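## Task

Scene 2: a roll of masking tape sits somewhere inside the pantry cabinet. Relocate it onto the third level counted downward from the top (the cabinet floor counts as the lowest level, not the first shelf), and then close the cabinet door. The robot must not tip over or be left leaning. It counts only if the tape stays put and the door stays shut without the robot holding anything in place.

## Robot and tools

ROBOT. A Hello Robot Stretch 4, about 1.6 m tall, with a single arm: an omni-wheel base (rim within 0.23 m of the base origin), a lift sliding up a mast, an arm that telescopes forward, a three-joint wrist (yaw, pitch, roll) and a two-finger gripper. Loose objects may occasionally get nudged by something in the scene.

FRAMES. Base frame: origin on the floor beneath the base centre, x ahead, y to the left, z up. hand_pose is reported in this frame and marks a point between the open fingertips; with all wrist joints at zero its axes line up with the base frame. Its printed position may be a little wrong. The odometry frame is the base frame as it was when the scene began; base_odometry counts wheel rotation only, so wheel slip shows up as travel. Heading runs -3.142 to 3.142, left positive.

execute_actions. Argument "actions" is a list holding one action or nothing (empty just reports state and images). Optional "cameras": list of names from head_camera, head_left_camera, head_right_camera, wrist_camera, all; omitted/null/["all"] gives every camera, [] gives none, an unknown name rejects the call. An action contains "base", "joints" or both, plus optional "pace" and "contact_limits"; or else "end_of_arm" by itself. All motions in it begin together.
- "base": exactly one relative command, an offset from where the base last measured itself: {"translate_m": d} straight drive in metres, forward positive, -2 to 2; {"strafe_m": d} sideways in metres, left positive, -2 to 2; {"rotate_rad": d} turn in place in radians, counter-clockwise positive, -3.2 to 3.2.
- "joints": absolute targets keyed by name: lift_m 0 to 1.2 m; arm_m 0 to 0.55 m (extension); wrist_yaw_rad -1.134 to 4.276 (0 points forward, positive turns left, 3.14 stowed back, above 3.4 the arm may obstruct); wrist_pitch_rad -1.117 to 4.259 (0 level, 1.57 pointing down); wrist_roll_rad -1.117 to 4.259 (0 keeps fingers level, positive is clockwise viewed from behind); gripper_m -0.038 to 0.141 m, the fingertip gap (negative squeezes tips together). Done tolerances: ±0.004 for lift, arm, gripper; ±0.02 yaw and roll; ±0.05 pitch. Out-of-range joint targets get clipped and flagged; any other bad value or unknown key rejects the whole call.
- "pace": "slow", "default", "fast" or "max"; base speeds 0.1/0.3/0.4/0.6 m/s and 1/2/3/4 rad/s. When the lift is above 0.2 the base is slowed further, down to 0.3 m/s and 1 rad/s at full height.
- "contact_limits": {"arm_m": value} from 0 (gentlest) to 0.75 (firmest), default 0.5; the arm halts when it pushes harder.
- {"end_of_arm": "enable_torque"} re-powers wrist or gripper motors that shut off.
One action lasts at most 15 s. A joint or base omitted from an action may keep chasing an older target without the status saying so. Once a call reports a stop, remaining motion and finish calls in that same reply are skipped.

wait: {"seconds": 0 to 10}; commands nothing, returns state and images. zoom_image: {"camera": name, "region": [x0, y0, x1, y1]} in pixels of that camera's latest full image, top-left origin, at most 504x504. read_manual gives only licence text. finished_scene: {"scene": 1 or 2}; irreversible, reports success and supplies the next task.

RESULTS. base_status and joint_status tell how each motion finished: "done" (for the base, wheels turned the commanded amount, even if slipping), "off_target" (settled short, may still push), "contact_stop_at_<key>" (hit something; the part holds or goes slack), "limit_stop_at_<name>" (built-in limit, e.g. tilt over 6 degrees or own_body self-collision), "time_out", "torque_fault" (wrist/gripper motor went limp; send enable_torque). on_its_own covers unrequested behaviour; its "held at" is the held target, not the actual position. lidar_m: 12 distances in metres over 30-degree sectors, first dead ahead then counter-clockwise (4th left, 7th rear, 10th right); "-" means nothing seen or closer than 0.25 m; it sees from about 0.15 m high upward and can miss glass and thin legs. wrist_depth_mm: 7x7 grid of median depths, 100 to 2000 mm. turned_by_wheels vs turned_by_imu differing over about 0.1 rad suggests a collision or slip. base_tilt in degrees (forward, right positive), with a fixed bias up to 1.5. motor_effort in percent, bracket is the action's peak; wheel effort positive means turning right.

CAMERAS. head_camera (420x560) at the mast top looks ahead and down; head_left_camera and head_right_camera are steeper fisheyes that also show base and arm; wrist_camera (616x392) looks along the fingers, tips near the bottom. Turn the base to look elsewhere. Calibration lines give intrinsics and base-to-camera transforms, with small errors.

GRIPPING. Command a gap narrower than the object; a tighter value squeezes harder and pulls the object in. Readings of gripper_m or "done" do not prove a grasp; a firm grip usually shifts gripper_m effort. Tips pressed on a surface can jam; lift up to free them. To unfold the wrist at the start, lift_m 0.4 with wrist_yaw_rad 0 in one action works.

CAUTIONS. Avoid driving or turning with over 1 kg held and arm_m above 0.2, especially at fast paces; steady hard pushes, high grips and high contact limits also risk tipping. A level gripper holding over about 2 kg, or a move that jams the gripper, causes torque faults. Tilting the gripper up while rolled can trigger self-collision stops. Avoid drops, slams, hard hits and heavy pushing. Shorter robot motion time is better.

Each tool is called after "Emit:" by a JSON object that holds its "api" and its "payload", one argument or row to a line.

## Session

Emit:
{"api": "execute_actions", "payload": {
  "actions": []
}}

Scene clock: 0.00 s.
base_odometry: x=+0.000 y=+0.000 heading=+0.000 (m, m, rad; odometry frame)
turned_by_wheels: +0.000 (rad since the last result)
turned_by_imu: +0.000 (rad since the last result)
base_tilt: forward=+0.4 right=+0.5 (deg)
lidar_m: 1.25 1.51 2.82 2.91 2.82 1.93 2.51 2.10 1.04 1.04 1.26 1.20
base_status: not commanded
joint_positions: lift_m=+0.300 arm_m=+0.001 wrist_yaw_rad=+3.084 wrist_pitch_rad=+0.021 wrist_roll_rad=-0.003 gripper_m=+0.057
joint_status: not commanded
motor_effort: lift_m=+20 arm_m=-1 wrist_yaw_rad=+2 wrist_pitch_rad=-8 wrist_roll_rad=+1 gripper_m=-2 wheel_0=+0 wheel_1=+1 wheel_2=+0 (%)
hand_pose: x=-0.1110 y=+0.1040 z=+0.4721 quat_wxyz=(+0.029, -0.011, -0.001, +1.000) (m; base frame)
wrist_depth_mm: - 138 - - - 1863 1756 / - 138 - - - 1808 1756 / 109 138 - - - 1863 1756 / 128 148 - - - 1808 1756 / - - - - - 1808 1808 / 1756 1756 193 1708 194 1661 1618 / 1182 1078 1255 121 1182 1098 1160
pictures: head_camera, head_left_camera, head_right_camera, wrist_camera
camera_calibration (this result's frames):
wrist_camera: T_world_to_cam=[[0.0671636, 0.997547, -0.0197245, -0.0925524], [0.039206, -0.0223925, -0.99898, 0.530653], [-0.996971, 0.0663218, -0.0406138, 0.125802], [0, 0, 0, 1]] pos_world=[0.110832, 0.0958646, 0.533396]
Images, in order (width x height): head_camera 420x560, head_left_camera 420x672, head_right_camera 420x672, wrist_camera 616x392.

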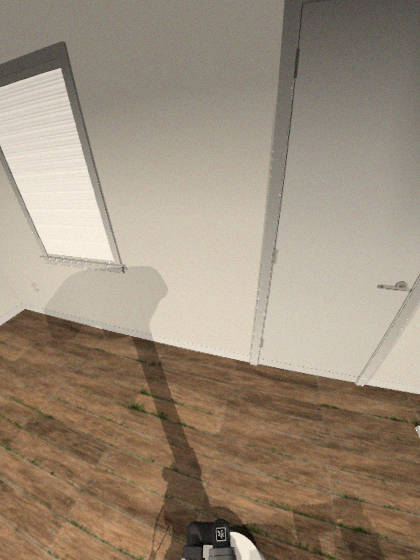

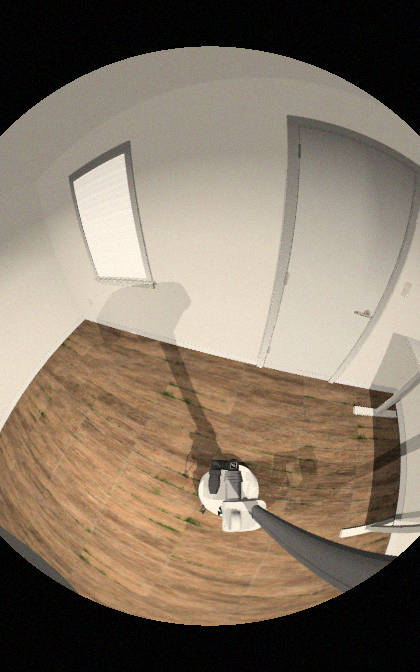

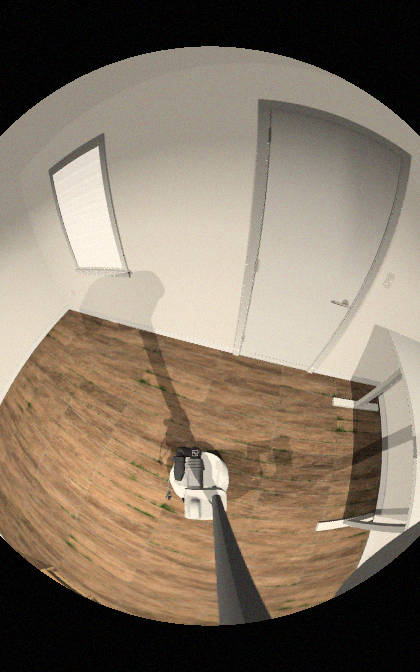

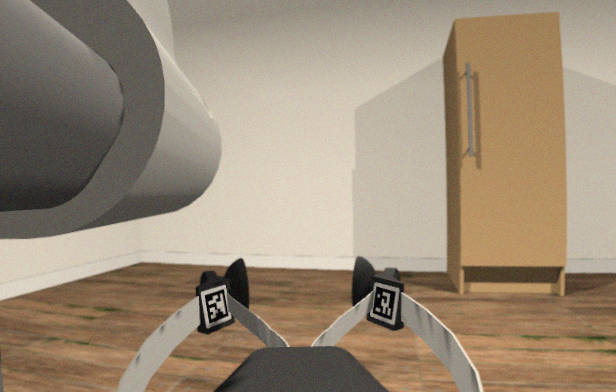

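Emit:
{"api": "execute_actions", "payload": {
  "actions": [
    {"base": {"rotate_rad": 2.5}, "joints": {"lift_m": 0.4, "wrist_yaw_rad": 0, "wrist_pitch_rad": 0.0}, "pace": "fast"}
  ],
  "cameras": ["head_camera", "wrist_camera"]
}}

Scene clock: 2.43 s.
base_odometry: x=+0.000 y=+0.000 heading=+2.500 (m, m, rad; odometry frame)
turned_by_wheels: +2.500 (rad since the last result)
turned_by_imu: +2.483 (rad since the last result)
base_tilt: forward=+0.4 right=+0.5 (deg)
lidar_m: 1.92 2.49 2.24 1.05 1.05 1.20 1.21 1.20 1.41 2.27 2.88 3.02
base_status: done
joint_positions: lift_m=+0.400 arm_m=+0.001 wrist_yaw_rad=+0.000 wrist_pitch_rad=+0.002 wrist_roll_rad=-0.003 gripper_m=+0.057
joint_status: all done
motor_effort: lift_m=+22(27) arm_m=-1(1) wrist_yaw_rad=+0(6) wrist_pitch_rad=-7(3) wrist_roll_rad=+1(1) gripper_m=-5(3) wheel_0=+0(9) wheel_1=+0(7) wheel_2=+0(7) (%)
hand_pose: x=+0.4604 y=-0.0873 z=+0.5773 quat_wxyz=(+1.000, -0.001, +0.001, +0.000) (m; base frame)
wrist_depth_mm: 1983 - - - - - - / 1983 - - 1808 - - - / 1983 - - 1808 - - - / 1921 - - 1808 - - - / 1921 - - 1808 - - - / 1921 - 193 1808 193 - 1983 / 1430 1308 1537 121 1430 1336 1366
pictures: head_camera, wrist_camera
camera_calibration (this result's frames):
wrist_camera: T_world_to_cam=[[-0.00833716, -0.999767, -0.0198944, -0.0775072], [-0.0215631, 0.0200702, -0.999566, 0.641121], [0.999733, -0.00790456, -0.0217254, -0.224313], [0, 0, 0, 1]] pos_world=[0.237431, -0.0921297, 0.634427]
Images, in order (width x height): head_camera 420x560, wrist_camera 616x392.

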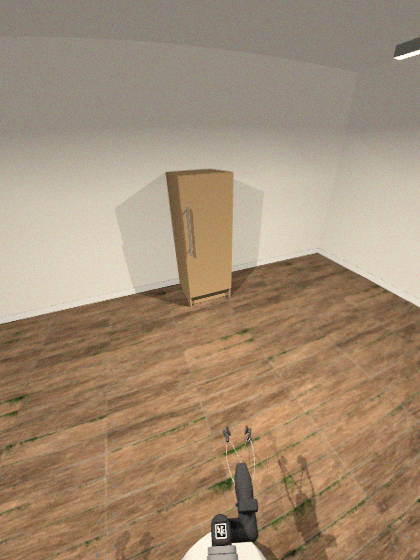

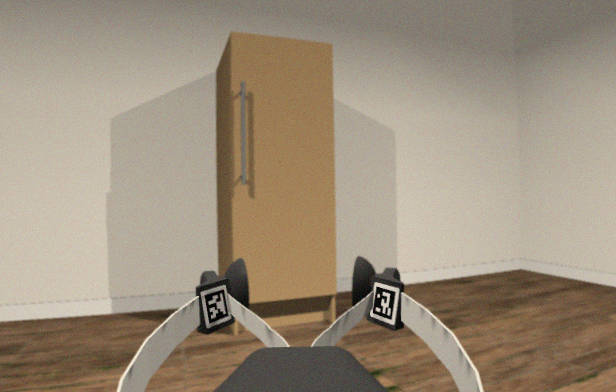

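Emit:
{"api": "zoom_image", "payload": {
  "camera": "head_camera",
  "region": [100, 150, 300, 330]
}}

Region (100, 150, 300, 330) of head_camera's 420x560 image, scaled by 2.520, with more detail than that image has; it fills the top 454 rows of this view, and the rest is white.

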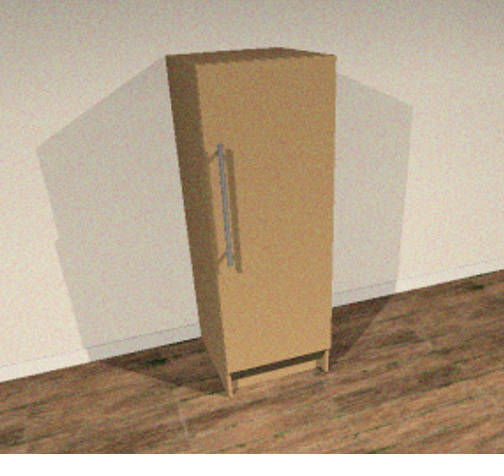

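Emit:
{"api": "execute_actions", "payload": {
  "actions": [
    {"base": {"translate_m": 1.07}, "joints": {"lift_m": 0.72, "gripper_m": 0.09}, "pace": "max"}
  ],
  "cameras": []
}}

Emit:
{"api": "execute_actions", "payload": {
  "actions": [
    {"base": {"rotate_rad": 0.35}, "joints": {"arm_m": 0.15}}
  ],
  "cameras": ["head_camera", "wrist_camera"]
}}

Scene clock: 6.90 s.
base_odometry: x=-0.857 y=+0.640 heading=+2.500 (m, m, rad; odometry frame)
turned_by_wheels: +0.000 (rad since the last result)
turned_by_imu: +0.002 (rad since the last result)
base_tilt: forward=+0.4 right=+0.6 (deg)
lidar_m: 0.87 1.49 1.67 2.20 1.51 1.59 2.25 2.25 2.49 2.56 2.55 1.79
base_status: done
joint_positions: lift_m=+0.720 arm_m=+0.001 wrist_yaw_rad=+0.000 wrist_pitch_rad=+0.002 wrist_roll_rad=-0.003 gripper_m=+0.090
joint_status: all done
motor_effort: lift_m=+22(26) arm_m=-1(1) wrist_yaw_rad=+2(1) wrist_pitch_rad=-7(8) wrist_roll_rad=+0(0) gripper_m=+0(8) wheel_0=-1(7) wheel_1=-1(11) wheel_2=+0(10) (%)
hand_pose: x=+0.4604 y=-0.0874 z=+0.8974 quat_wxyz=(+1.000, -0.001, +0.001, +0.000) (m; base frame)
wrist_depth_mm: 1098 1160 699 768 1537 1708 1863 / 1098 668 707 759 1499 1661 1863 / 1098 668 699 759 1499 1708 1808 / 1118 676 707 768 1499 1661 1756 / 1118 1160 699 759 820 1661 1808 / 1098 1138 200 750 195 1618 1921 / 1098 668 691 121 1499 1618 1808
pictures: none
No camera images: the call's "cameras" was empty. Leave "cameras" out to get every camera's image.

Scene clock: 8.40 s.
base_odometry: x=-0.857 y=+0.640 heading=+2.850 (m, m, rad; odometry frame)
turned_by_wheels: +0.350 (rad since the last result)
turned_by_imu: +0.348 (rad since the last result)
base_tilt: forward=+0.5 right=+0.6 (deg)
lidar_m: 0.85 1.56 2.19 1.95 1.51 2.10 2.22 2.35 2.64 2.54 2.07 0.92
base_status: done
joint_positions: lift_m=+0.720 arm_m=+0.149 wrist_yaw_rad=+0.000 wrist_pitch_rad=+0.002 wrist_roll_rad=-0.003 gripper_m=+0.090
joint_status: all done
motor_effort: lift_m=+22(22) arm_m=+5(4) wrist_yaw_rad=+2(1) wrist_pitch_rad=-6(8) wrist_roll_rad=+1(0) gripper_m=-1(1) wheel_0=-1(6) wheel_1=+0(8) wheel_2=+0(7) (%)
hand_pose: x=+0.6085 y=-0.0874 z=+0.8974 quat_wxyz=(+1.000, -0.001, +0.001, +0.000) (m; base frame)
wrist_depth_mm: 1118 1118 1118 1098 530 525 521 / 1098 1138 1118 1118 525 525 521 / 1118 1118 1118 1118 525 525 525 / 1118 1118 1118 1098 525 521 530 / 1118 1118 1118 1118 521 525 525 / 1118 1098 200 1118 195 525 525 / 1098 1118 1118 121 530 525 525
pictures: head_camera, wrist_camera
camera_calibration (this result's frames):
wrist_camera: T_world_to_cam=[[-0.0086352, -0.999765, -0.0198954, -0.0698104], [-0.0214395, 0.0200767, -0.999569, 0.964144], [0.999733, -0.00820493, -0.0216079, -0.365456], [0, 0, 0, 1]] pos_world=[0.385426, -0.0921494, 0.954442]
Images, in order (width x height): head_camera 420x560, wrist_camera 616x392.

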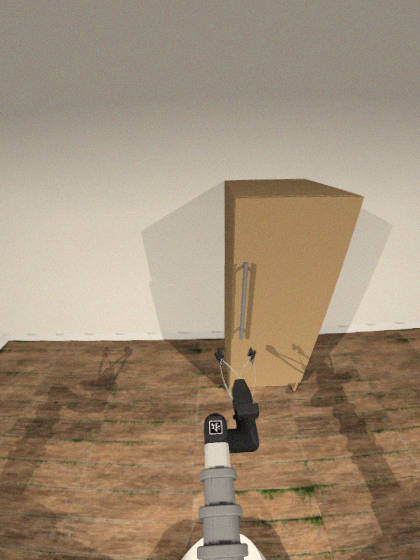

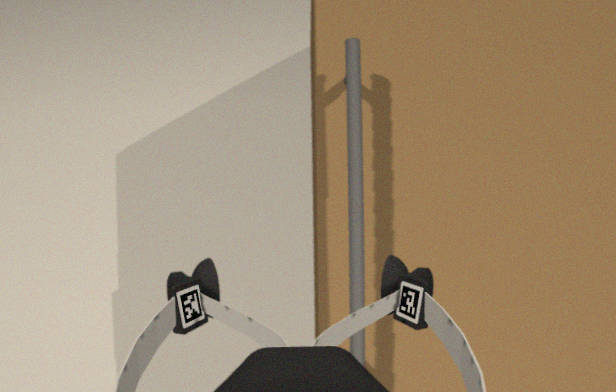

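Emit:
{"api": "execute_actions", "payload": {
  "actions": [
    {"base": {"strafe_m": -0.075}, "joints": {"arm_m": 0.4}, "contact_limits": {"arm_m": 0.2}}
  ],
  "cameras": ["wrist_camera"]
}}

Scene clock: 10.43 s.
base_odometry: x=-0.836 y=+0.712 heading=+2.850 (m, m, rad; odometry frame)
turned_by_wheels: +0.000 (rad since the last result)
turned_by_imu: +0.001 (rad since the last result)
base_tilt: forward=+0.4 right=+0.5 (deg)
lidar_m: 0.84 1.56 2.18 1.94 1.58 2.17 2.25 2.36 2.57 2.48 2.07 0.92
base_status: done
joint_positions: lift_m=+0.720 arm_m=+0.399 wrist_yaw_rad=+0.000 wrist_pitch_rad=+0.002 wrist_roll_rad=-0.003 gripper_m=+0.090
joint_status: all done
motor_effort: lift_m=+22(22) arm_m=+5(6) wrist_yaw_rad=+1(3) wrist_pitch_rad=-7(7) wrist_roll_rad=+1(0) gripper_m=-1(2) wheel_0=+0(8) wheel_1=+1(9) wheel_2=-1(1) (%)
contact_limits: arm_m 0.2
hand_pose: x=+0.8584 y=-0.0874 z=+0.8974 quat_wxyz=(+1.000, -0.001, +0.001, +0.000) (m; base frame)
wrist_depth_mm: 866 878 866 274 274 274 273 / 866 866 866 274 274 274 274 / 866 866 866 274 274 274 274 / 866 866 866 274 273 274 273 / 866 866 866 273 274 274 274 / 866 854 200 221 195 274 273 / 866 866 866 121 274 274 276
pictures: wrist_camera
camera_calibration (this result's frames):
wrist_camera: T_world_to_cam=[[-0.00875349, -0.999764, -0.0198956, -0.0675841], [-0.0214302, 0.0200793, -0.999569, 0.969499], [0.999732, -0.00832335, -0.0216009, -0.615388], [0, 0, 0, 1]] pos_world=[0.635408, -0.0921571, 0.954443]
Images, in order (width x height): wrist_camera 616x392.

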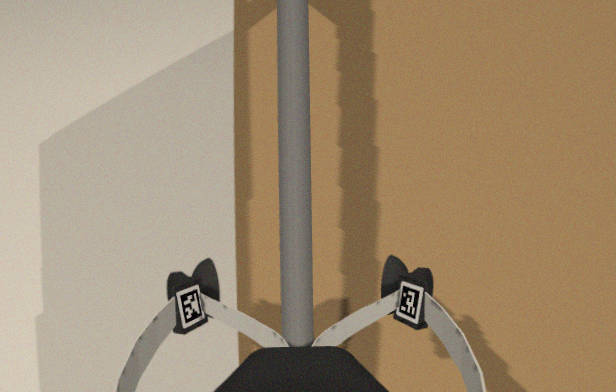

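Emit:
{"api": "execute_actions", "payload": {
  "actions": [
    {"joints": {"arm_m": 0.404, "gripper_m": -0.015}}
  ],
  "cameras": ["head_camera", "wrist_camera"]
}}

Scene clock: 12.30 s.
base_odometry: x=-0.836 y=+0.712 heading=+2.850 (m, m, rad; odometry frame)
turned_by_wheels: +0.000 (rad since the last result)
turned_by_imu: +0.001 (rad since the last result)
base_tilt: forward=+0.3 right=+0.6 (deg)
lidar_m: 0.83 1.55 2.18 1.95 1.58 2.20 2.25 2.37 2.55 2.46 2.07 0.91
base_status: not commanded
joint_positions: lift_m=+0.720 arm_m=+0.403 wrist_yaw_rad=+0.002 wrist_pitch_rad=+0.002 wrist_roll_rad=-0.003 gripper_m=-0.015
joint_status: all done
motor_effort: lift_m=+22(22) arm_m=+4(6) wrist_yaw_rad=-4(5) wrist_pitch_rad=-7(7) wrist_roll_rad=+0(2) gripper_m=-15(15) wheel_0=+0(0) wheel_1=+0(0) wheel_2=+0(0) (%)
hand_pose: x=+0.8628 y=-0.0868 z=+0.8974 quat_wxyz=(+1.000, -0.001, +0.001, +0.001) (m; base frame)
wrist_depth_mm: 866 866 866 264 264 265 266 / 866 866 866 263 265 265 265 / 866 854 854 264 265 265 265 / 866 866 866 263 264 264 266 / 866 854 854 213 264 264 266 / 866 866 182 207 182 265 265 / 866 854 854 123 265 265 265
pictures: head_camera, wrist_camera
camera_calibration (this result's frames):
wrist_camera: T_world_to_cam=[[-0.00665937, -0.99978, -0.0198955, -0.0687496], [-0.0214723, 0.0200343, -0.999569, 0.969613], [0.999747, -0.0062293, -0.021601, -0.619622], [0, 0, 0, 1]] pos_world=[0.639827, -0.0920198, 0.954443]
Images, in order (width x height): head_camera 420x560, wrist_camera 616x392.

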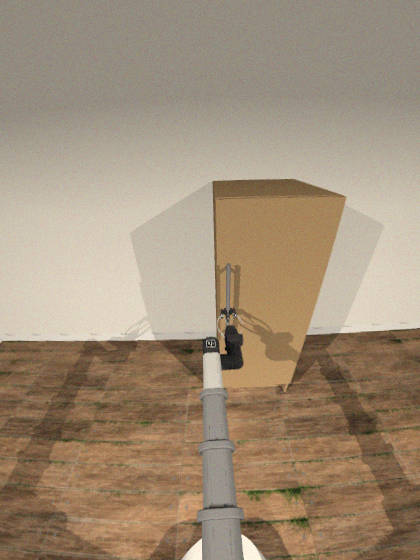

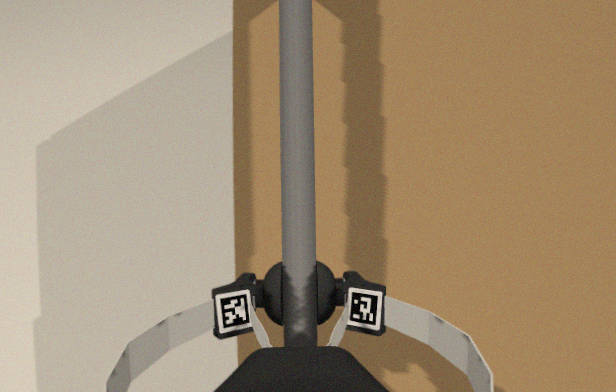

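Emit:
{"api": "execute_actions", "payload": {
  "actions": [
    {"base": {"strafe_m": -0.041}, "joints": {"arm_m": 0.251}}
  ],
  "cameras": []
}}

Emit:
{"api": "execute_actions", "payload": {
  "actions": [
    {"base": {"strafe_m": -0.105}, "joints": {"arm_m": 0.124}}
  ],
  "cameras": ["head_camera", "wrist_camera"]
}}

Scene clock: 14.30 s.
base_odometry: x=-0.824 y=+0.751 heading=+2.850 (m, m, rad; odometry frame)
turned_by_wheels: +0.000 (rad since the last result)
turned_by_imu: +0.001 (rad since the last result)
base_tilt: forward=+0.2 right=+0.4 (deg)
lidar_m: 0.70 1.57 2.20 1.93 1.61 2.25 2.24 2.38 2.52 2.43 2.08 0.83
base_status: done
joint_positions: lift_m=+0.720 arm_m=+0.252 wrist_yaw_rad=+0.001 wrist_pitch_rad=+0.003 wrist_roll_rad=-0.003 gripper_m=-0.015
joint_status: all done
motor_effort: lift_m=+22(22) arm_m=-6(10) wrist_yaw_rad=+0(47) wrist_pitch_rad=-7(8) wrist_roll_rad=-1(1) gripper_m=-15(19) wheel_0=+1(14) wheel_1=+3(6) wheel_2=+0(9) (%)
hand_pose: x=+0.7115 y=-0.0873 z=+0.8973 quat_wxyz=(+1.000, -0.001, +0.001, +0.000) (m; base frame)
wrist_depth_mm: 1008 1008 258 263 297 330 362 / 1008 1008 257 263 297 327 359 / 1008 1008 257 262 296 327 359 / 1008 1025 259 262 294 327 355 / 1008 1008 259 216 296 325 357 / 1008 1008 183 209 181 325 357 / 1008 1008 257 124 296 322 355
pictures: none
No camera images: the call's "cameras" was empty. Leave "cameras" out to get every camera's image.

Scene clock: 15.80 s.
base_odometry: x=-0.794 y=+0.852 heading=+2.850 (m, m, rad; odometry frame)
turned_by_wheels: +0.000 (rad since the last result)
turned_by_imu: +0.001 (rad since the last result)
base_tilt: forward=+0.3 right=+0.5 (deg)
lidar_m: 0.55 1.56 2.20 1.97 1.70 2.29 2.24 2.36 2.39 2.32 2.06 0.75
base_status: done
joint_positions: lift_m=+0.720 arm_m=+0.125 wrist_yaw_rad=+0.001 wrist_pitch_rad=+0.003 wrist_roll_rad=-0.003 gripper_m=-0.015
joint_status: all done
motor_effort: lift_m=+22(22) arm_m=-4(6) wrist_yaw_rad=+1(17) wrist_pitch_rad=-9(9) wrist_roll_rad=+0(1) gripper_m=-13(14) wheel_0=+0(12) wheel_1=+2(9) wheel_2=-2(3) (%)
hand_pose: x=+0.5842 y=-0.0872 z=+0.8973 quat_wxyz=(+1.000, -0.001, +0.001, +0.000) (m; base frame)
wrist_depth_mm: 1118 1138 227 252 349 480 1118 / 1138 1138 227 251 345 473 1118 / 1138 1118 227 251 343 469 1118 / 1138 1138 226 252 343 466 1138 / 1138 1118 225 208 342 466 1118 / 1138 1118 183 197 181 466 1118 / 1138 1138 220 119 342 455 1118
pictures: head_camera, wrist_camera
camera_calibration (this result's frames):
wrist_camera: T_world_to_cam=[[-0.00808311, -0.999769, -0.0198919, -0.0701867], [-0.0218563, 0.0200644, -0.99956, 0.963738], [0.999728, -0.00764479, -0.0220134, -0.340789], [0, 0, 0, 1]] pos_world=[0.361193, -0.0921126, 0.954416]
Images, in order (width x height): head_camera 420x560, wrist_camera 616x392.

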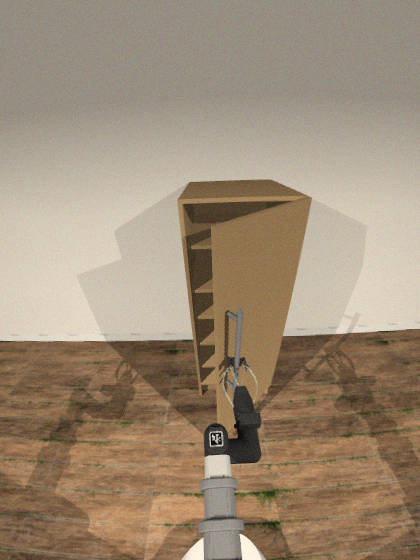

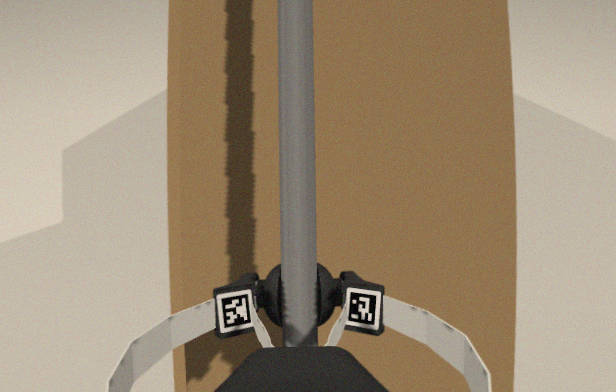

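Emit:
{"api": "execute_actions", "payload": {
  "actions": [
    {"joints": {"gripper_m": 0.04}}
  ],
  "cameras": []
}}

Emit:
{"api": "execute_actions", "payload": {
  "actions": [
    {"joints": {"arm_m": 0.0}, "pace": "fast"}
  ],
  "cameras": []
}}

Emit:
{"api": "execute_actions", "payload": {
  "actions": [
    {"base": {"strafe_m": 0.19}, "joints": {"gripper_m": 0.0}}
  ],
  "cameras": ["head_camera", "wrist_camera"]
}}

Scene clock: 17.20 s.
base_odometry: x=-0.794 y=+0.852 heading=+2.850 (m, m, rad; odometry frame)
turned_by_wheels: +0.000 (rad since the last result)
turned_by_imu: +0.000 (rad since the last result)
base_tilt: forward=+0.3 right=+0.5 (deg)
lidar_m: 0.55 1.54 2.18 1.94 1.72 2.31 2.26 2.37 2.38 2.33 2.07 0.74
base_status: not commanded
joint_positions: lift_m=+0.720 arm_m=+0.125 wrist_yaw_rad=+0.000 wrist_pitch_rad=+0.003 wrist_roll_rad=-0.003 gripper_m=+0.040
joint_status: all done
motor_effort: lift_m=+22(22) arm_m=-4(4) wrist_yaw_rad=+3(8) wrist_pitch_rad=-7(8) wrist_roll_rad=+2(0) gripper_m=-5(11) wheel_0=+0(0) wheel_1=+2(2) wheel_2=-2(2) (%)
hand_pose: x=+0.5841 y=-0.0875 z=+0.8973 quat_wxyz=(+1.000, -0.001, +0.001, +0.000) (m; base frame)
wrist_depth_mm: 1118 1138 238 286 359 488 1138 / 1138 1118 238 286 357 484 1118 / 1118 1138 238 285 355 477 1138 / 1118 1118 237 285 355 477 1138 / 1138 1138 231 285 353 473 1138 / 1138 1138 192 206 192 473 1118 / 1138 1138 230 121 347 480 1118
pictures: none
No camera images: the call's "cameras" was empty. Leave "cameras" out to get every camera's image.

Scene clock: 18.40 s.
base_odometry: x=-0.794 y=+0.852 heading=+2.850 (m, m, rad; odometry frame)
turned_by_wheels: +0.000 (rad since the last result)
turned_by_imu: +0.000 (rad since the last result)
base_tilt: forward=+0.3 right=+0.7 (deg)
lidar_m: 0.52 1.56 2.19 1.95 1.72 2.31 2.25 2.38 2.39 2.33 2.08 0.74
base_status: not commanded
joint_positions: lift_m=+0.720 arm_m=+0.002 wrist_yaw_rad=+0.000 wrist_pitch_rad=+0.002 wrist_roll_rad=-0.003 gripper_m=+0.040
joint_status: all done
motor_effort: lift_m=+22(22) arm_m=-5(5) wrist_yaw_rad=+2(2) wrist_pitch_rad=-8(9) wrist_roll_rad=+1(1) gripper_m=-2(3) wheel_0=+0(1) wheel_1=+2(2) wheel_2=-2(2) (%)
hand_pose: x=+0.4612 y=-0.0874 z=+0.8973 quat_wxyz=(+1.000, -0.001, +0.001, +0.000) (m; base frame)
wrist_depth_mm: 1255 1255 362 415 521 1255 1255 / 1255 1255 364 413 517 1255 1255 / 1255 1255 362 413 517 1255 1229 / 1255 1229 362 413 508 1255 1255 / 1255 1281 355 410 508 1255 1229 / 1255 1255 193 379 193 1255 1281 / 1255 1229 364 121 500 1255 1255
pictures: none
No camera images: the call's "cameras" was empty. Leave "cameras" out to get every camera's image.

Scene clock: 20.30 s.
base_odometry: x=-0.848 y=+0.670 heading=+2.850 (m, m, rad; odometry frame)
turned_by_wheels: +0.000 (rad since the last result)
turned_by_imu: +0.001 (rad since the last result)
base_tilt: forward=+0.3 right=+0.7 (deg)
lidar_m: 0.91 1.58 2.19 1.96 1.55 2.12 2.24 2.35 2.59 2.52 2.06 0.59
base_status: done
joint_positions: lift_m=+0.720 arm_m=+0.002 wrist_yaw_rad=+0.000 wrist_pitch_rad=+0.002 wrist_roll_rad=-0.003 gripper_m=+0.000
joint_status: all done
motor_effort: lift_m=+22(22) arm_m=-5(5) wrist_yaw_rad=+2(2) wrist_pitch_rad=-7(7) wrist_roll_rad=-1(1) gripper_m=-5(7) wheel_0=+0(8) wheel_1=+0(7) wheel_2=-1(0) (%)
hand_pose: x=+0.4612 y=-0.0874 z=+0.8973 quat_wxyz=(+1.000, -0.001, +0.001, +0.000) (m; base frame)
wrist_depth_mm: 1255 1255 1255 1025 878 382 647 / 1255 1255 1255 960 715 394 634 / 1255 1281 1281 1229 1098 392 621 / 1281 1281 1255 1255 715 407 615 / 1255 1255 1255 1229 809 410 609 / 1255 1255 185 192 349 407 621 / 1255 1255 1255 121 362 389 627
pictures: head_camera, wrist_camera
camera_calibration (this result's frames):
wrist_camera: T_world_to_cam=[[-0.00886918, -0.999763, -0.0198943, -0.0710421], [-0.0215809, 0.0200818, -0.999565, 0.96101], [0.999728, -0.00843599, -0.0217539, -0.21817], [0, 0, 0, 1]] pos_world=[0.23822, -0.0921645, 0.954433]
Images, in order (width x height): head_camera 420x560, wrist_camera 616x392.

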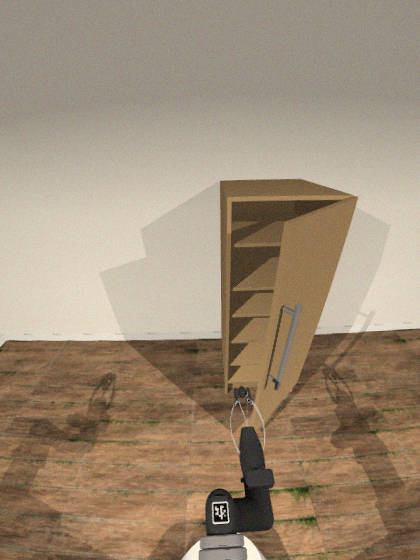

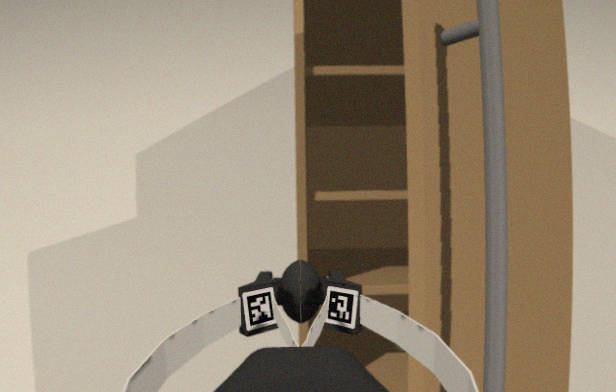

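Emit:
{"api": "execute_actions", "payload": {
  "actions": [
    {"joints": {"arm_m": 0.36}, "contact_limits": {"arm_m": 0.2}, "pace": "fast"}
  ],
  "cameras": []
}}

Emit:
{"api": "execute_actions", "payload": {
  "actions": [
    {"base": {"strafe_m": -0.27}, "joints": {"wrist_yaw_rad": -0.8}}
  ],
  "cameras": ["head_camera", "wrist_camera"]
}}

Scene clock: 22.43 s.
base_odometry: x=-0.848 y=+0.670 heading=+2.850 (m, m, rad; odometry frame)
turned_by_wheels: +0.000 (rad since the last result)
turned_by_imu: +0.001 (rad since the last result)
base_tilt: forward=+0.3 right=+0.5 (deg)
lidar_m: 0.90 1.57 2.19 1.96 1.53 2.12 2.24 2.37 2.59 2.52 2.05 0.60
base_status: not commanded
joint_positions: lift_m=+0.720 arm_m=+0.359 wrist_yaw_rad=+0.000 wrist_pitch_rad=+0.002 wrist_roll_rad=-0.003 gripper_m=+0.000
joint_status: all done
motor_effort: lift_m=+22(22) arm_m=+5(3) wrist_yaw_rad=+1(2) wrist_pitch_rad=-7(8) wrist_roll_rad=+2(0) gripper_m=-3(7) wheel_0=+0(0) wheel_1=-1(0) wheel_2=+0(1) (%)
contact_limits: arm_m 0.2
hand_pose: x=+0.8185 y=-0.0874 z=+0.8974 quat_wxyz=(+1.000, -0.001, +0.001, +0.000) (m; base frame)
wrist_depth_mm: 917 904 891 530 535 525 517 / 904 904 891 768 778 778 683 / 904 904 904 878 891 878 691 / 904 904 904 878 878 878 647 / 904 904 904 878 878 891 699 / 917 904 185 192 504 539 525 / 904 904 904 121 355 359 362
pictures: none
No camera images: the call's "cameras" was empty. Leave "cameras" out to get every camera's image.

Scene clock: 24.67 s.
base_odometry: x=-0.771 y=+0.929 heading=+2.850 (m, m, rad; odometry frame)
turned_by_wheels: +0.000 (rad since the last result)
turned_by_imu: +0.003 (rad since the last result)
base_tilt: forward=+0.3 right=+0.5 (deg)
lidar_m: 0.89 1.55 2.18 1.94 1.80 2.32 2.26 2.38 2.31 2.24 0.56 0.59
base_status: done
joint_positions: lift_m=+0.720 arm_m=+0.360 wrist_yaw_rad=-0.800 wrist_pitch_rad=+0.002 wrist_roll_rad=-0.003 gripper_m=+0.000
joint_status: all done
motor_effort: lift_m=+21(22) arm_m=+2(5) wrist_yaw_rad=+1(43) wrist_pitch_rad=-7(8) wrist_roll_rad=+1(1) gripper_m=-5(6) wheel_0=+0(17) wheel_1=+1(8) wheel_2=+0(2) (%)
hand_pose: x=+0.6690 y=-0.2678 z=+0.8974 quat_wxyz=(+0.921, -0.001, +0.002, -0.389) (m; base frame)
wrist_depth_mm: 488 469 384 330 289 256 236 / 676 496 384 330 290 257 236 / 768 492 384 330 290 257 237 / 668 466 384 330 289 258 237 / 768 500 387 324 290 257 237 / 559 473 185 192 274 257 236 / 379 397 377 121 285 252 236
pictures: head_camera, wrist_camera
camera_calibration (this result's frames):
wrist_camera: T_world_to_cam=[[-0.72308, -0.690478, -0.0198946, 0.311131], [-0.000577896, 0.0294055, -0.999567, 0.957622], [0.690764, -0.722756, -0.0216615, -0.412103], [0, 0, 0, 1]] pos_world=[0.510192, -0.111181, 0.954471]
Images, in order (width x height): head_camera 420x560, wrist_camera 616x392.

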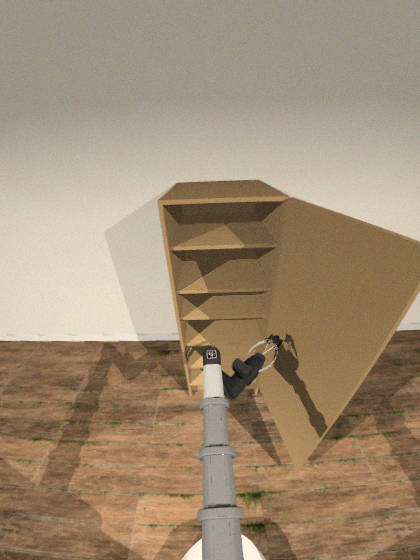

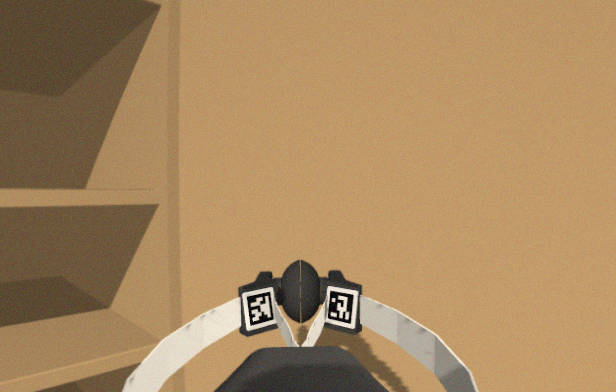

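Emit:
{"api": "execute_actions", "payload": {
  "actions": [
    {"joints": {"arm_m": 0.0, "wrist_yaw_rad": 0.0, "lift_m": 0.4, "wrist_pitch_rad": 0.15, "gripper_m": 0.1}, "pace": "fast"}
  ],
  "cameras": ["head_camera", "wrist_camera"]
}}

Scene clock: 26.67 s.
base_odometry: x=-0.771 y=+0.929 heading=+2.850 (m, m, rad; odometry frame)
turned_by_wheels: +0.000 (rad since the last result)
turned_by_imu: +0.001 (rad since the last result)
base_tilt: forward=+0.2 right=+0.5 (deg)
lidar_m: 0.90 1.57 2.19 1.96 1.81 2.33 2.26 2.35 2.30 2.24 2.04 0.47
base_status: not commanded
joint_positions: lift_m=+0.400 arm_m=+0.002 wrist_yaw_rad=+0.000 wrist_pitch_rad=+0.152 wrist_roll_rad=-0.003 gripper_m=+0.100
joint_status: all done
motor_effort: lift_m=+16(18) arm_m=-5(5) wrist_yaw_rad=+2(7) wrist_pitch_rad=-7(2) wrist_roll_rad=+2(1) gripper_m=-1(3) wheel_0=+0(0) wheel_1=+1(1) wheel_2=+0(1) (%)
hand_pose: x=+0.4579 y=-0.0874 z=+0.5347 quat_wxyz=(+0.997, -0.001, +0.076, +0.000) (m; base frame)
wrist_depth_mm: 1205 1160 960 1025 723 418 297 / 1182 1182 904 991 759 421 300 / 1229 1229 1025 1205 831 430 303 / 1255 1255 1025 1229 759 430 297 / 1281 1255 904 931 778 430 303 / 1281 1281 213 960 199 397 303 / 1060 991 778 121 759 389 300
pictures: head_camera, wrist_camera
camera_calibration (this result's frames):
wrist_camera: T_world_to_cam=[[-0.011772, -0.999762, -0.0183526, -0.0777892], [-0.170807, 0.0200946, -0.9851, 0.659035], [0.985234, -0.00846183, -0.171003, -0.136275], [0, 0, 0, 1]] pos_world=[0.245915, -0.0921669, 0.624484]
Images, in order (width x height): head_camera 420x560, wrist_camera 616x392.

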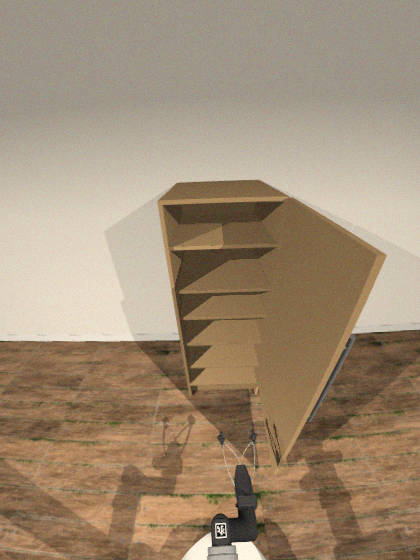

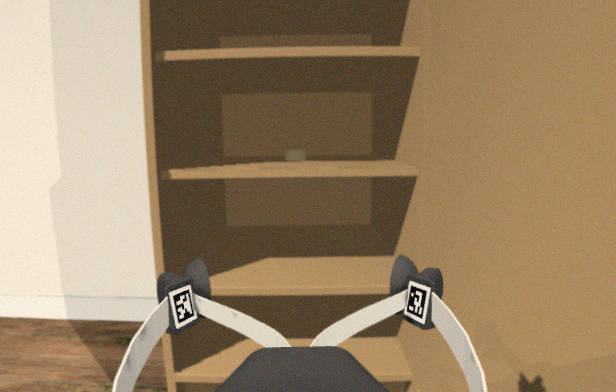

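Emit:
{"api": "execute_actions", "payload": {
  "actions": [],
  "cameras": ["head_camera", "wrist_camera"]
}}

Scene clock: 26.70 s.
base_odometry: x=-0.771 y=+0.929 heading=+2.850 (m, m, rad; odometry frame)
turned_by_wheels: +0.000 (rad since the last result)
turned_by_imu: +0.000 (rad since the last result)
base_tilt: forward=+0.3 right=+0.4 (deg)
lidar_m: 0.90 1.54 2.19 1.96 1.79 2.32 2.26 2.38 2.32 2.24 2.04 0.48
base_status: not commanded
joint_positions: lift_m=+0.400 arm_m=+0.002 wrist_yaw_rad=+0.000 wrist_pitch_rad=+0.152 wrist_roll_rad=-0.003 gripper_m=+0.100
joint_status: all done
motor_effort: lift_m=+16(18) arm_m=-5(5) wrist_yaw_rad=+3(7) wrist_pitch_rad=-8(2) wrist_roll_rad=-1(1) gripper_m=-1(3) wheel_0=+0(0) wheel_1=+1(1) wheel_2=+0(1) (%)
hand_pose: x=+0.4579 y=-0.0874 z=+0.5347 quat_wxyz=(+0.997, -0.001, +0.076, +0.000) (m; base frame)
wrist_depth_mm: 1182 1160 976 1025 723 415 297 / 1182 1182 904 991 759 421 298 / 1229 1205 1025 1205 831 427 301 / 1281 1255 1008 1229 768 427 294 / 1281 1281 891 946 778 430 304 / 1308 1281 213 976 199 394 303 / 1042 991 768 121 759 392 300
pictures: head_camera, wrist_camera
camera_calibration (this result's frames):
wrist_camera: T_world_to_cam=[[-0.0117719, -0.999762, -0.0183526, -0.0777892], [-0.170807, 0.0200946, -0.9851, 0.659035], [0.985234, -0.00846178, -0.171003, -0.136275], [0, 0, 0, 1]] pos_world=[0.245915, -0.0921669, 0.624484]
Images, in order (width x height): head_camera 420x560, wrist_camera 616x392.

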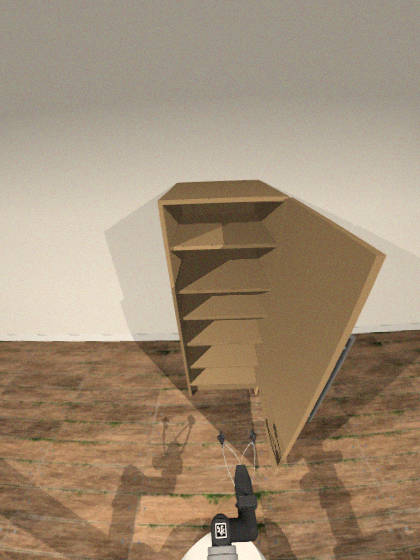

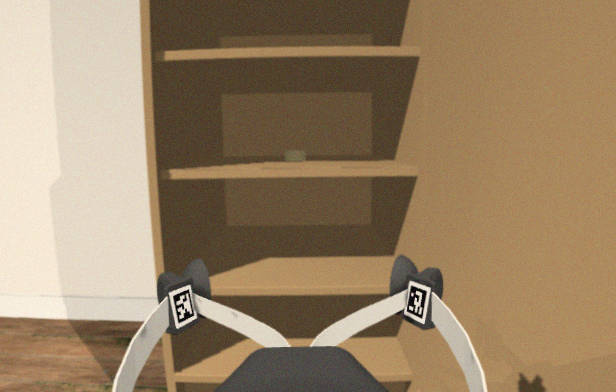

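Emit:
{"api": "zoom_image", "payload": {
  "camera": "wrist_camera",
  "region": [220, 110, 380, 200]
}}

Region (220, 110, 380, 200) of wrist_camera's 616x392 image, scaled by 3.150; it fills the top 284 rows of this view, and the rest is white.

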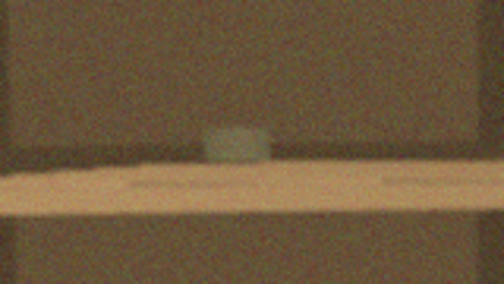

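Emit:
{"api": "execute_actions", "payload": {
  "actions": [
    {"base": {"translate_m": 0.3}, "joints": {"lift_m": 0.51, "wrist_pitch_rad": 0.3, "arm_m": 0.1, "gripper_m": 0.1}}
  ],
  "cameras": ["head_camera", "wrist_camera"]
}}

Scene clock: 29.80 s.
base_odometry: x=-1.058 y=+1.015 heading=+2.850 (m, m, rad; odometry frame)
turned_by_wheels: +0.000 (rad since the last result)
turned_by_imu: +0.001 (rad since the last result)
base_tilt: forward=+0.3 right=+0.5 (deg)
lidar_m: 0.59 0.65 1.74 2.47 1.91 2.55 2.55 2.70 2.34 2.26 0.28 0.42
base_status: done
joint_positions: lift_m=+0.510 arm_m=+0.099 wrist_yaw_rad=+0.000 wrist_pitch_rad=+0.302 wrist_roll_rad=-0.003 gripper_m=+0.100
joint_status: all done
motor_effort: lift_m=+23(24) arm_m=+5(8) wrist_yaw_rad=+2(3) wrist_pitch_rad=-7(10) wrist_roll_rad=+1(1) gripper_m=-1(3) wheel_0=+1(6) wheel_1=+1(5) wheel_2=+0(8) (%)
hand_pose: x=+0.5454 y=-0.0874 z=+0.6021 quat_wxyz=(+0.989, -0.001, +0.150, +0.000) (m; base frame)
wrist_depth_mm: 312 343 373 394 389 349 307 / 373 539 788 788 788 449 322 / 373 549 809 809 809 455 319 / 373 477 517 512 504 424 320 / 336 345 347 343 343 340 317 / 368 466 213 654 199 427 325 / 364 455 530 121 535 418 329
pictures: head_camera, wrist_camera
camera_calibration (this result's frames):
wrist_camera: T_world_to_cam=[[-0.0143268, -0.999763, -0.016404, -0.0752877], [-0.315811, 0.0200903, -0.948609, 0.797459], [0.948714, -0.00840997, -0.316024, -0.103719], [0, 0, 0, 1]] pos_world=[0.349167, -0.0921633, 0.722464]
Images, in order (width x height): head_camera 420x560, wrist_camera 616x392.

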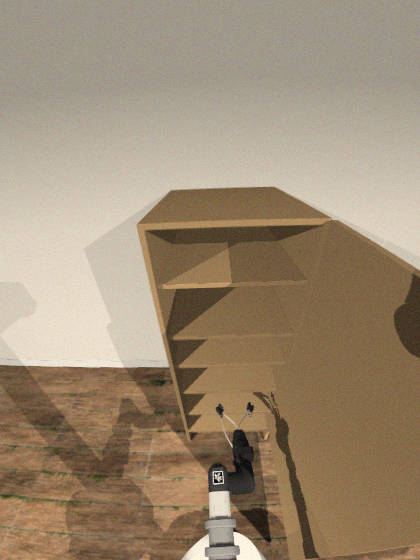

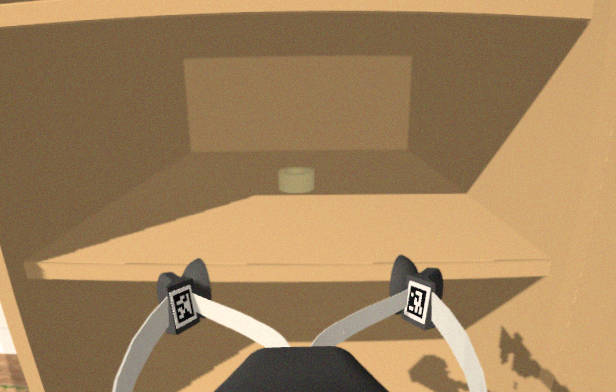

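Emit:
{"api": "execute_actions", "payload": {
  "actions": [
    {"joints": {"arm_m": 0.4}, "contact_limits": {"arm_m": 0.15}}
  ],
  "cameras": ["head_camera", "wrist_camera"]
}}

Scene clock: 32.40 s.
base_odometry: x=-1.058 y=+1.015 heading=+2.850 (m, m, rad; odometry frame)
turned_by_wheels: +0.000 (rad since the last result)
turned_by_imu: +0.001 (rad since the last result)
base_tilt: forward=+0.5 right=+0.4 (deg)
lidar_m: 0.60 0.62 1.77 2.46 1.90 2.53 2.56 2.71 2.32 2.26 0.29 0.42
base_status: not commanded
joint_positions: lift_m=+0.510 arm_m=+0.399 wrist_yaw_rad=+0.000 wrist_pitch_rad=+0.302 wrist_roll_rad=-0.003 gripper_m=+0.100
joint_status: all done
motor_effort: lift_m=+23(23) arm_m=+6(6) wrist_yaw_rad=+2(2) wrist_pitch_rad=-7(6) wrist_roll_rad=+0(1) gripper_m=-1(2) wheel_0=+1(1) wheel_1=+1(1) wheel_2=+0(1) (%)
contact_limits: arm_m 0.15
hand_pose: x=+0.8454 y=-0.0874 z=+0.6021 quat_wxyz=(+0.989, -0.001, +0.150, +0.000) (m; base frame)
wrist_depth_mm: 307 353 382 399 399 362 319 / 355 496 500 504 504 473 338 / 357 512 521 525 525 477 336 / 357 466 512 504 500 449 334 / 320 343 343 343 340 336 312 / 255 244 213 235 198 252 250 / 206 200 210 121 213 202 207
pictures: head_camera, wrist_camera
camera_calibration (this result's frames):
wrist_camera: T_world_to_cam=[[-0.0142079, -0.999764, -0.0164045, -0.0710571], [-0.315781, 0.020053, -0.94862, 0.892192], [0.948726, -0.00829763, -0.315992, -0.38836], [0, 0, 0, 1]] pos_world=[0.649175, -0.0921539, 0.722467]
Images, in order (width x height): head_camera 420x560, wrist_camera 616x392.

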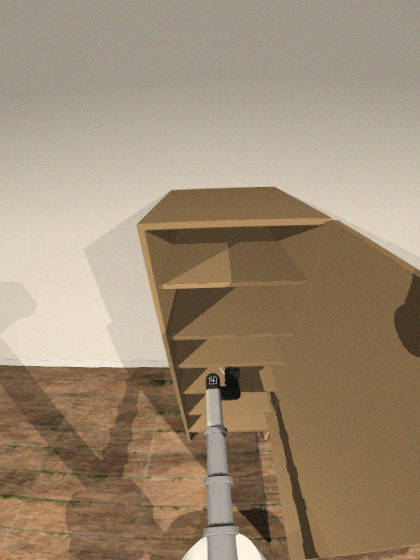

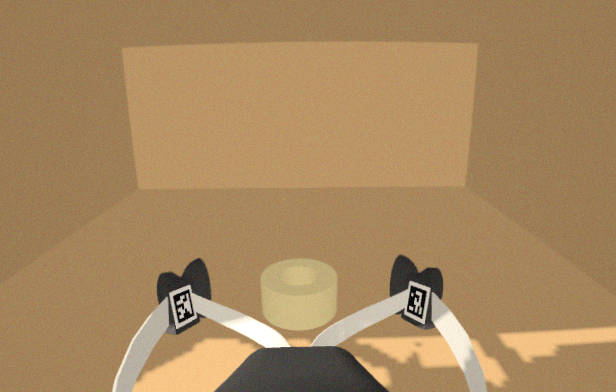

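Emit:
{"api": "execute_actions", "payload": {
  "actions": [
    {"joints": {"arm_m": 0.424, "lift_m": 0.504, "gripper_m": 0.07}, "contact_limits": {"arm_m": 0.15}}
  ],
  "cameras": ["wrist_camera"]
}}

Scene clock: 33.60 s.
base_odometry: x=-1.058 y=+1.015 heading=+2.850 (m, m, rad; odometry frame)
turned_by_wheels: +0.000 (rad since the last result)
turned_by_imu: +0.000 (rad since the last result)
base_tilt: forward=+0.4 right=+0.4 (deg)
lidar_m: 0.59 0.65 1.75 2.47 1.90 2.53 2.55 2.69 2.33 2.26 0.29 0.41
base_status: not commanded
joint_positions: lift_m=+0.504 arm_m=+0.423 wrist_yaw_rad=+0.000 wrist_pitch_rad=+0.302 wrist_roll_rad=-0.003 gripper_m=+0.070
joint_status: all done
motor_effort: lift_m=+15(21) arm_m=+5(6) wrist_yaw_rad=+1(2) wrist_pitch_rad=-7(7) wrist_roll_rad=+1(1) gripper_m=-2(1) wheel_0=+1(1) wheel_1=+1(1) wheel_2=+0(0) (%)
contact_limits: arm_m 0.15
hand_pose: x=+0.8694 y=-0.0874 z=+0.5967 quat_wxyz=(+0.989, -0.001, +0.150, +0.000) (m; base frame)
wrist_depth_mm: 324 392 424 430 427 384 329 / 355 473 480 480 473 469 332 / 357 488 500 496 500 480 336 / 353 452 488 484 480 439 338 / 320 330 330 330 325 324 310 / 245 248 193 210 198 243 241 / 198 192 207 120 202 193 200
pictures: wrist_camera
camera_calibration (this result's frames):
wrist_camera: T_world_to_cam=[[-0.0142562, -0.999764, -0.0164045, -0.0707753], [-0.315786, 0.0200683, -0.948618, 0.894694], [0.948723, -0.00834333, -0.315998, -0.412808], [0, 0, 0, 1]] pos_world=[0.673164, -0.0921578, 0.717115]
Images, in order (width x height): wrist_camera 616x392.

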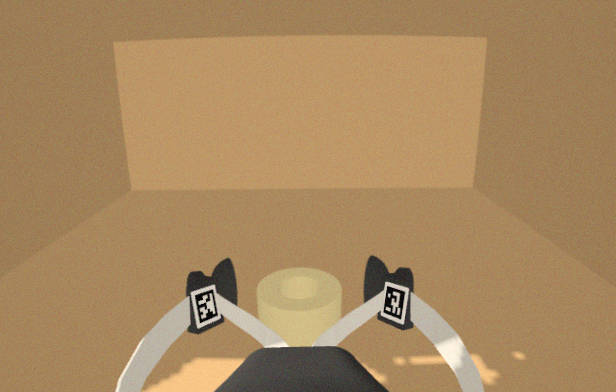

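Emit:
{"api": "execute_actions", "payload": {
  "actions": [
    {"joints": {"lift_m": 0.5, "gripper_m": 0.01}}
  ],
  "cameras": ["wrist_camera"]
}}

Scene clock: 35.10 s.
base_odometry: x=-1.058 y=+1.015 heading=+2.850 (m, m, rad; odometry frame)
turned_by_wheels: +0.000 (rad since the last result)
turned_by_imu: +0.000 (rad since the last result)
base_tilt: forward=+0.4 right=+0.5 (deg)
lidar_m: 0.60 0.67 1.77 2.46 1.91 2.56 2.56 2.70 2.33 2.25 0.29 0.42
base_status: not commanded
joint_positions: lift_m=+0.500 arm_m=+0.423 wrist_yaw_rad=+0.000 wrist_pitch_rad=+0.302 wrist_roll_rad=-0.003 gripper_m=+0.010
joint_status: all done
motor_effort: lift_m=+16(15) arm_m=+5(5) wrist_yaw_rad=+2(2) wrist_pitch_rad=-7(8) wrist_roll_rad=-1(3) gripper_m=-15(16) wheel_0=+1(1) wheel_1=+1(1) wheel_2=+0(0) (%)
hand_pose: x=+0.8694 y=-0.0874 z=+0.5927 quat_wxyz=(+0.989, -0.001, +0.151, +0.000) (m; base frame)
wrist_depth_mm: 334 404 439 442 442 407 329 / 353 477 477 477 480 469 332 / 355 492 500 504 500 480 336 / 355 452 477 473 469 427 338 / 320 320 320 320 319 315 310 / 238 240 187 202 184 236 234 / 193 183 196 120 196 181 194
pictures: wrist_camera
camera_calibration (this result's frames):
wrist_camera: T_world_to_cam=[[-0.014257, -0.999764, -0.0164035, -0.0708414], [-0.315841, 0.020068, -0.9486, 0.890904], [0.948705, -0.00834324, -0.316052, -0.414031], [0, 0, 0, 1]] pos_world=[0.673167, -0.0921578, 0.713094]
Images, in order (width x height): wrist_camera 616x392.

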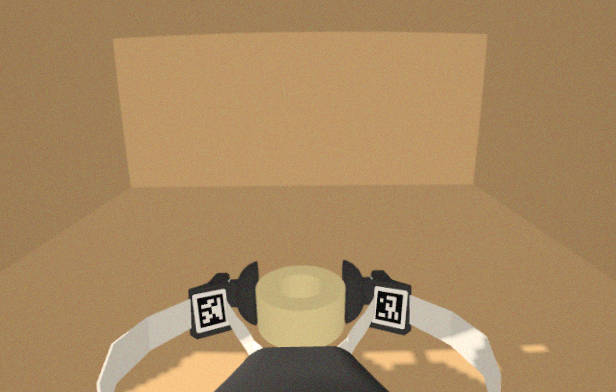

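Emit:
{"api": "execute_actions", "payload": {
  "actions": [
    {"joints": {"lift_m": 0.512, "arm_m": 0.1}}
  ],
  "cameras": ["wrist_camera"]
}}

Emit:
{"api": "execute_actions", "payload": {
  "actions": [
    {"joints": {"lift_m": 0.732}}
  ],
  "cameras": ["head_camera", "wrist_camera"]
}}

Scene clock: 37.33 s.
base_odometry: x=-1.058 y=+1.015 heading=+2.850 (m, m, rad; odometry frame)
turned_by_wheels: +0.000 (rad since the last result)
turned_by_imu: +0.001 (rad since the last result)
base_tilt: forward=+0.3 right=+0.4 (deg)
lidar_m: 0.60 0.65 1.76 2.47 1.91 2.56 2.56 2.69 2.32 2.24 0.28 0.42
base_status: not commanded
joint_positions: lift_m=+0.512 arm_m=+0.101 wrist_yaw_rad=+0.000 wrist_pitch_rad=+0.303 wrist_roll_rad=-0.003 gripper_m=+0.010
joint_status: all done
motor_effort: lift_m=+23(24) arm_m=-5(5) wrist_yaw_rad=+2(1) wrist_pitch_rad=-8(8) wrist_roll_rad=+3(1) gripper_m=-14(19) wheel_0=+1(1) wheel_1=+1(1) wheel_2=+0(0) (%)
hand_pose: x=+0.5472 y=-0.0874 z=+0.6039 quat_wxyz=(+0.989, -0.001, +0.151, +0.000) (m; base frame)
wrist_depth_mm: 301 332 359 379 375 343 303 / 370 539 788 778 778 449 324 / 375 544 809 809 809 455 319 / 373 477 517 512 508 427 320 / 336 349 349 349 345 342 315 / 366 469 187 203 184 421 325 / 364 430 530 120 530 366 329
pictures: wrist_camera
camera_calibration (this result's frames):
wrist_camera: T_world_to_cam=[[-0.0143715, -0.999762, -0.0163975, -0.0752202], [-0.316245, 0.0201022, -0.948464, 0.799968], [0.948569, -0.00844523, -0.316459, -0.104544], [0, 0, 0, 1]] pos_world=[0.351072, -0.0921663, 0.724424]
Images, in order (width x height): wrist_camera 616x392.

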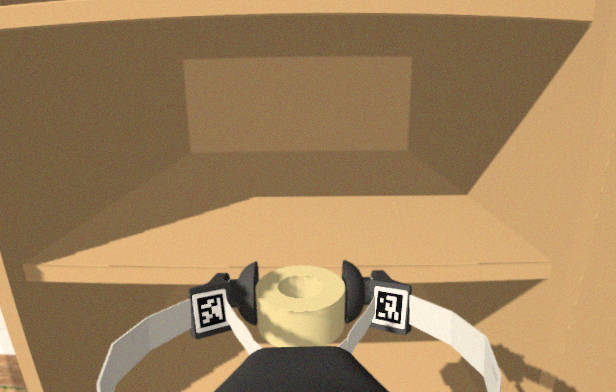

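Scene clock: 39.33 s.
base_odometry: x=-1.058 y=+1.015 heading=+2.850 (m, m, rad; odometry frame)
turned_by_wheels: +0.000 (rad since the last result)
turned_by_imu: +0.001 (rad since the last result)
base_tilt: forward=+0.3 right=+0.5 (deg)
lidar_m: 0.61 0.66 1.77 2.47 1.92 2.56 2.55 2.67 2.34 2.24 0.27 0.40
base_status: not commanded
joint_positions: lift_m=+0.732 arm_m=+0.101 wrist_yaw_rad=+0.000 wrist_pitch_rad=+0.303 wrist_roll_rad=-0.003 gripper_m=+0.010
joint_status: all done
motor_effort: lift_m=+23(24) arm_m=-5(5) wrist_yaw_rad=+3(2) wrist_pitch_rad=-7(8) wrist_roll_rad=+1(0) gripper_m=-15(18) wheel_0=+1(1) wheel_1=+1(1) wheel_2=+0(0) (%)
hand_pose: x=+0.5472 y=-0.0874 z=+0.8239 quat_wxyz=(+0.989, -0.001, +0.151, +0.000) (m; base frame)
wrist_depth_mm: 368 535 759 759 750 442 320 / 314 473 778 788 707 389 298 / 373 549 809 820 798 455 319 / 375 496 539 535 535 445 320 / 342 366 366 364 362 357 319 / 349 439 187 203 184 394 325 / 364 433 525 120 521 366 329
pictures: head_camera, wrist_camera
camera_calibration (this result's frames):
wrist_camera: T_world_to_cam=[[-0.0143714, -0.999762, -0.0163977, -0.0716129], [-0.316233, 0.0201022, -0.948468, 1.00861], [0.948573, -0.00844529, -0.316447, -0.0349414], [0, 0, 0, 1]] pos_world=[0.351071, -0.0921663, 0.944403]
Images, in order (width x height): head_camera 420x560, wrist_camera 616x392.

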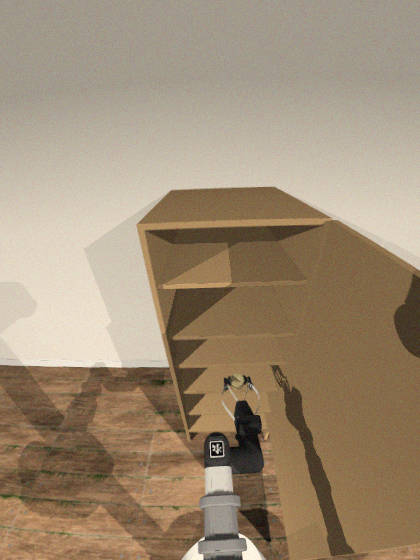

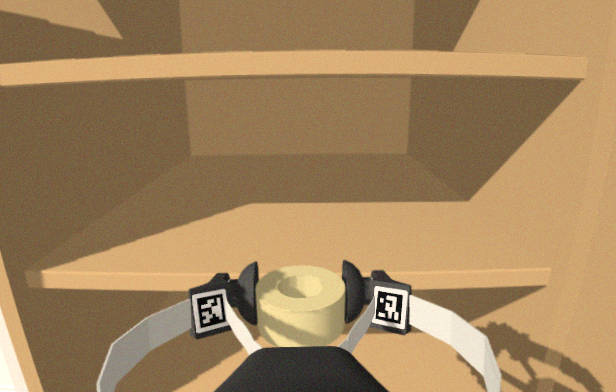

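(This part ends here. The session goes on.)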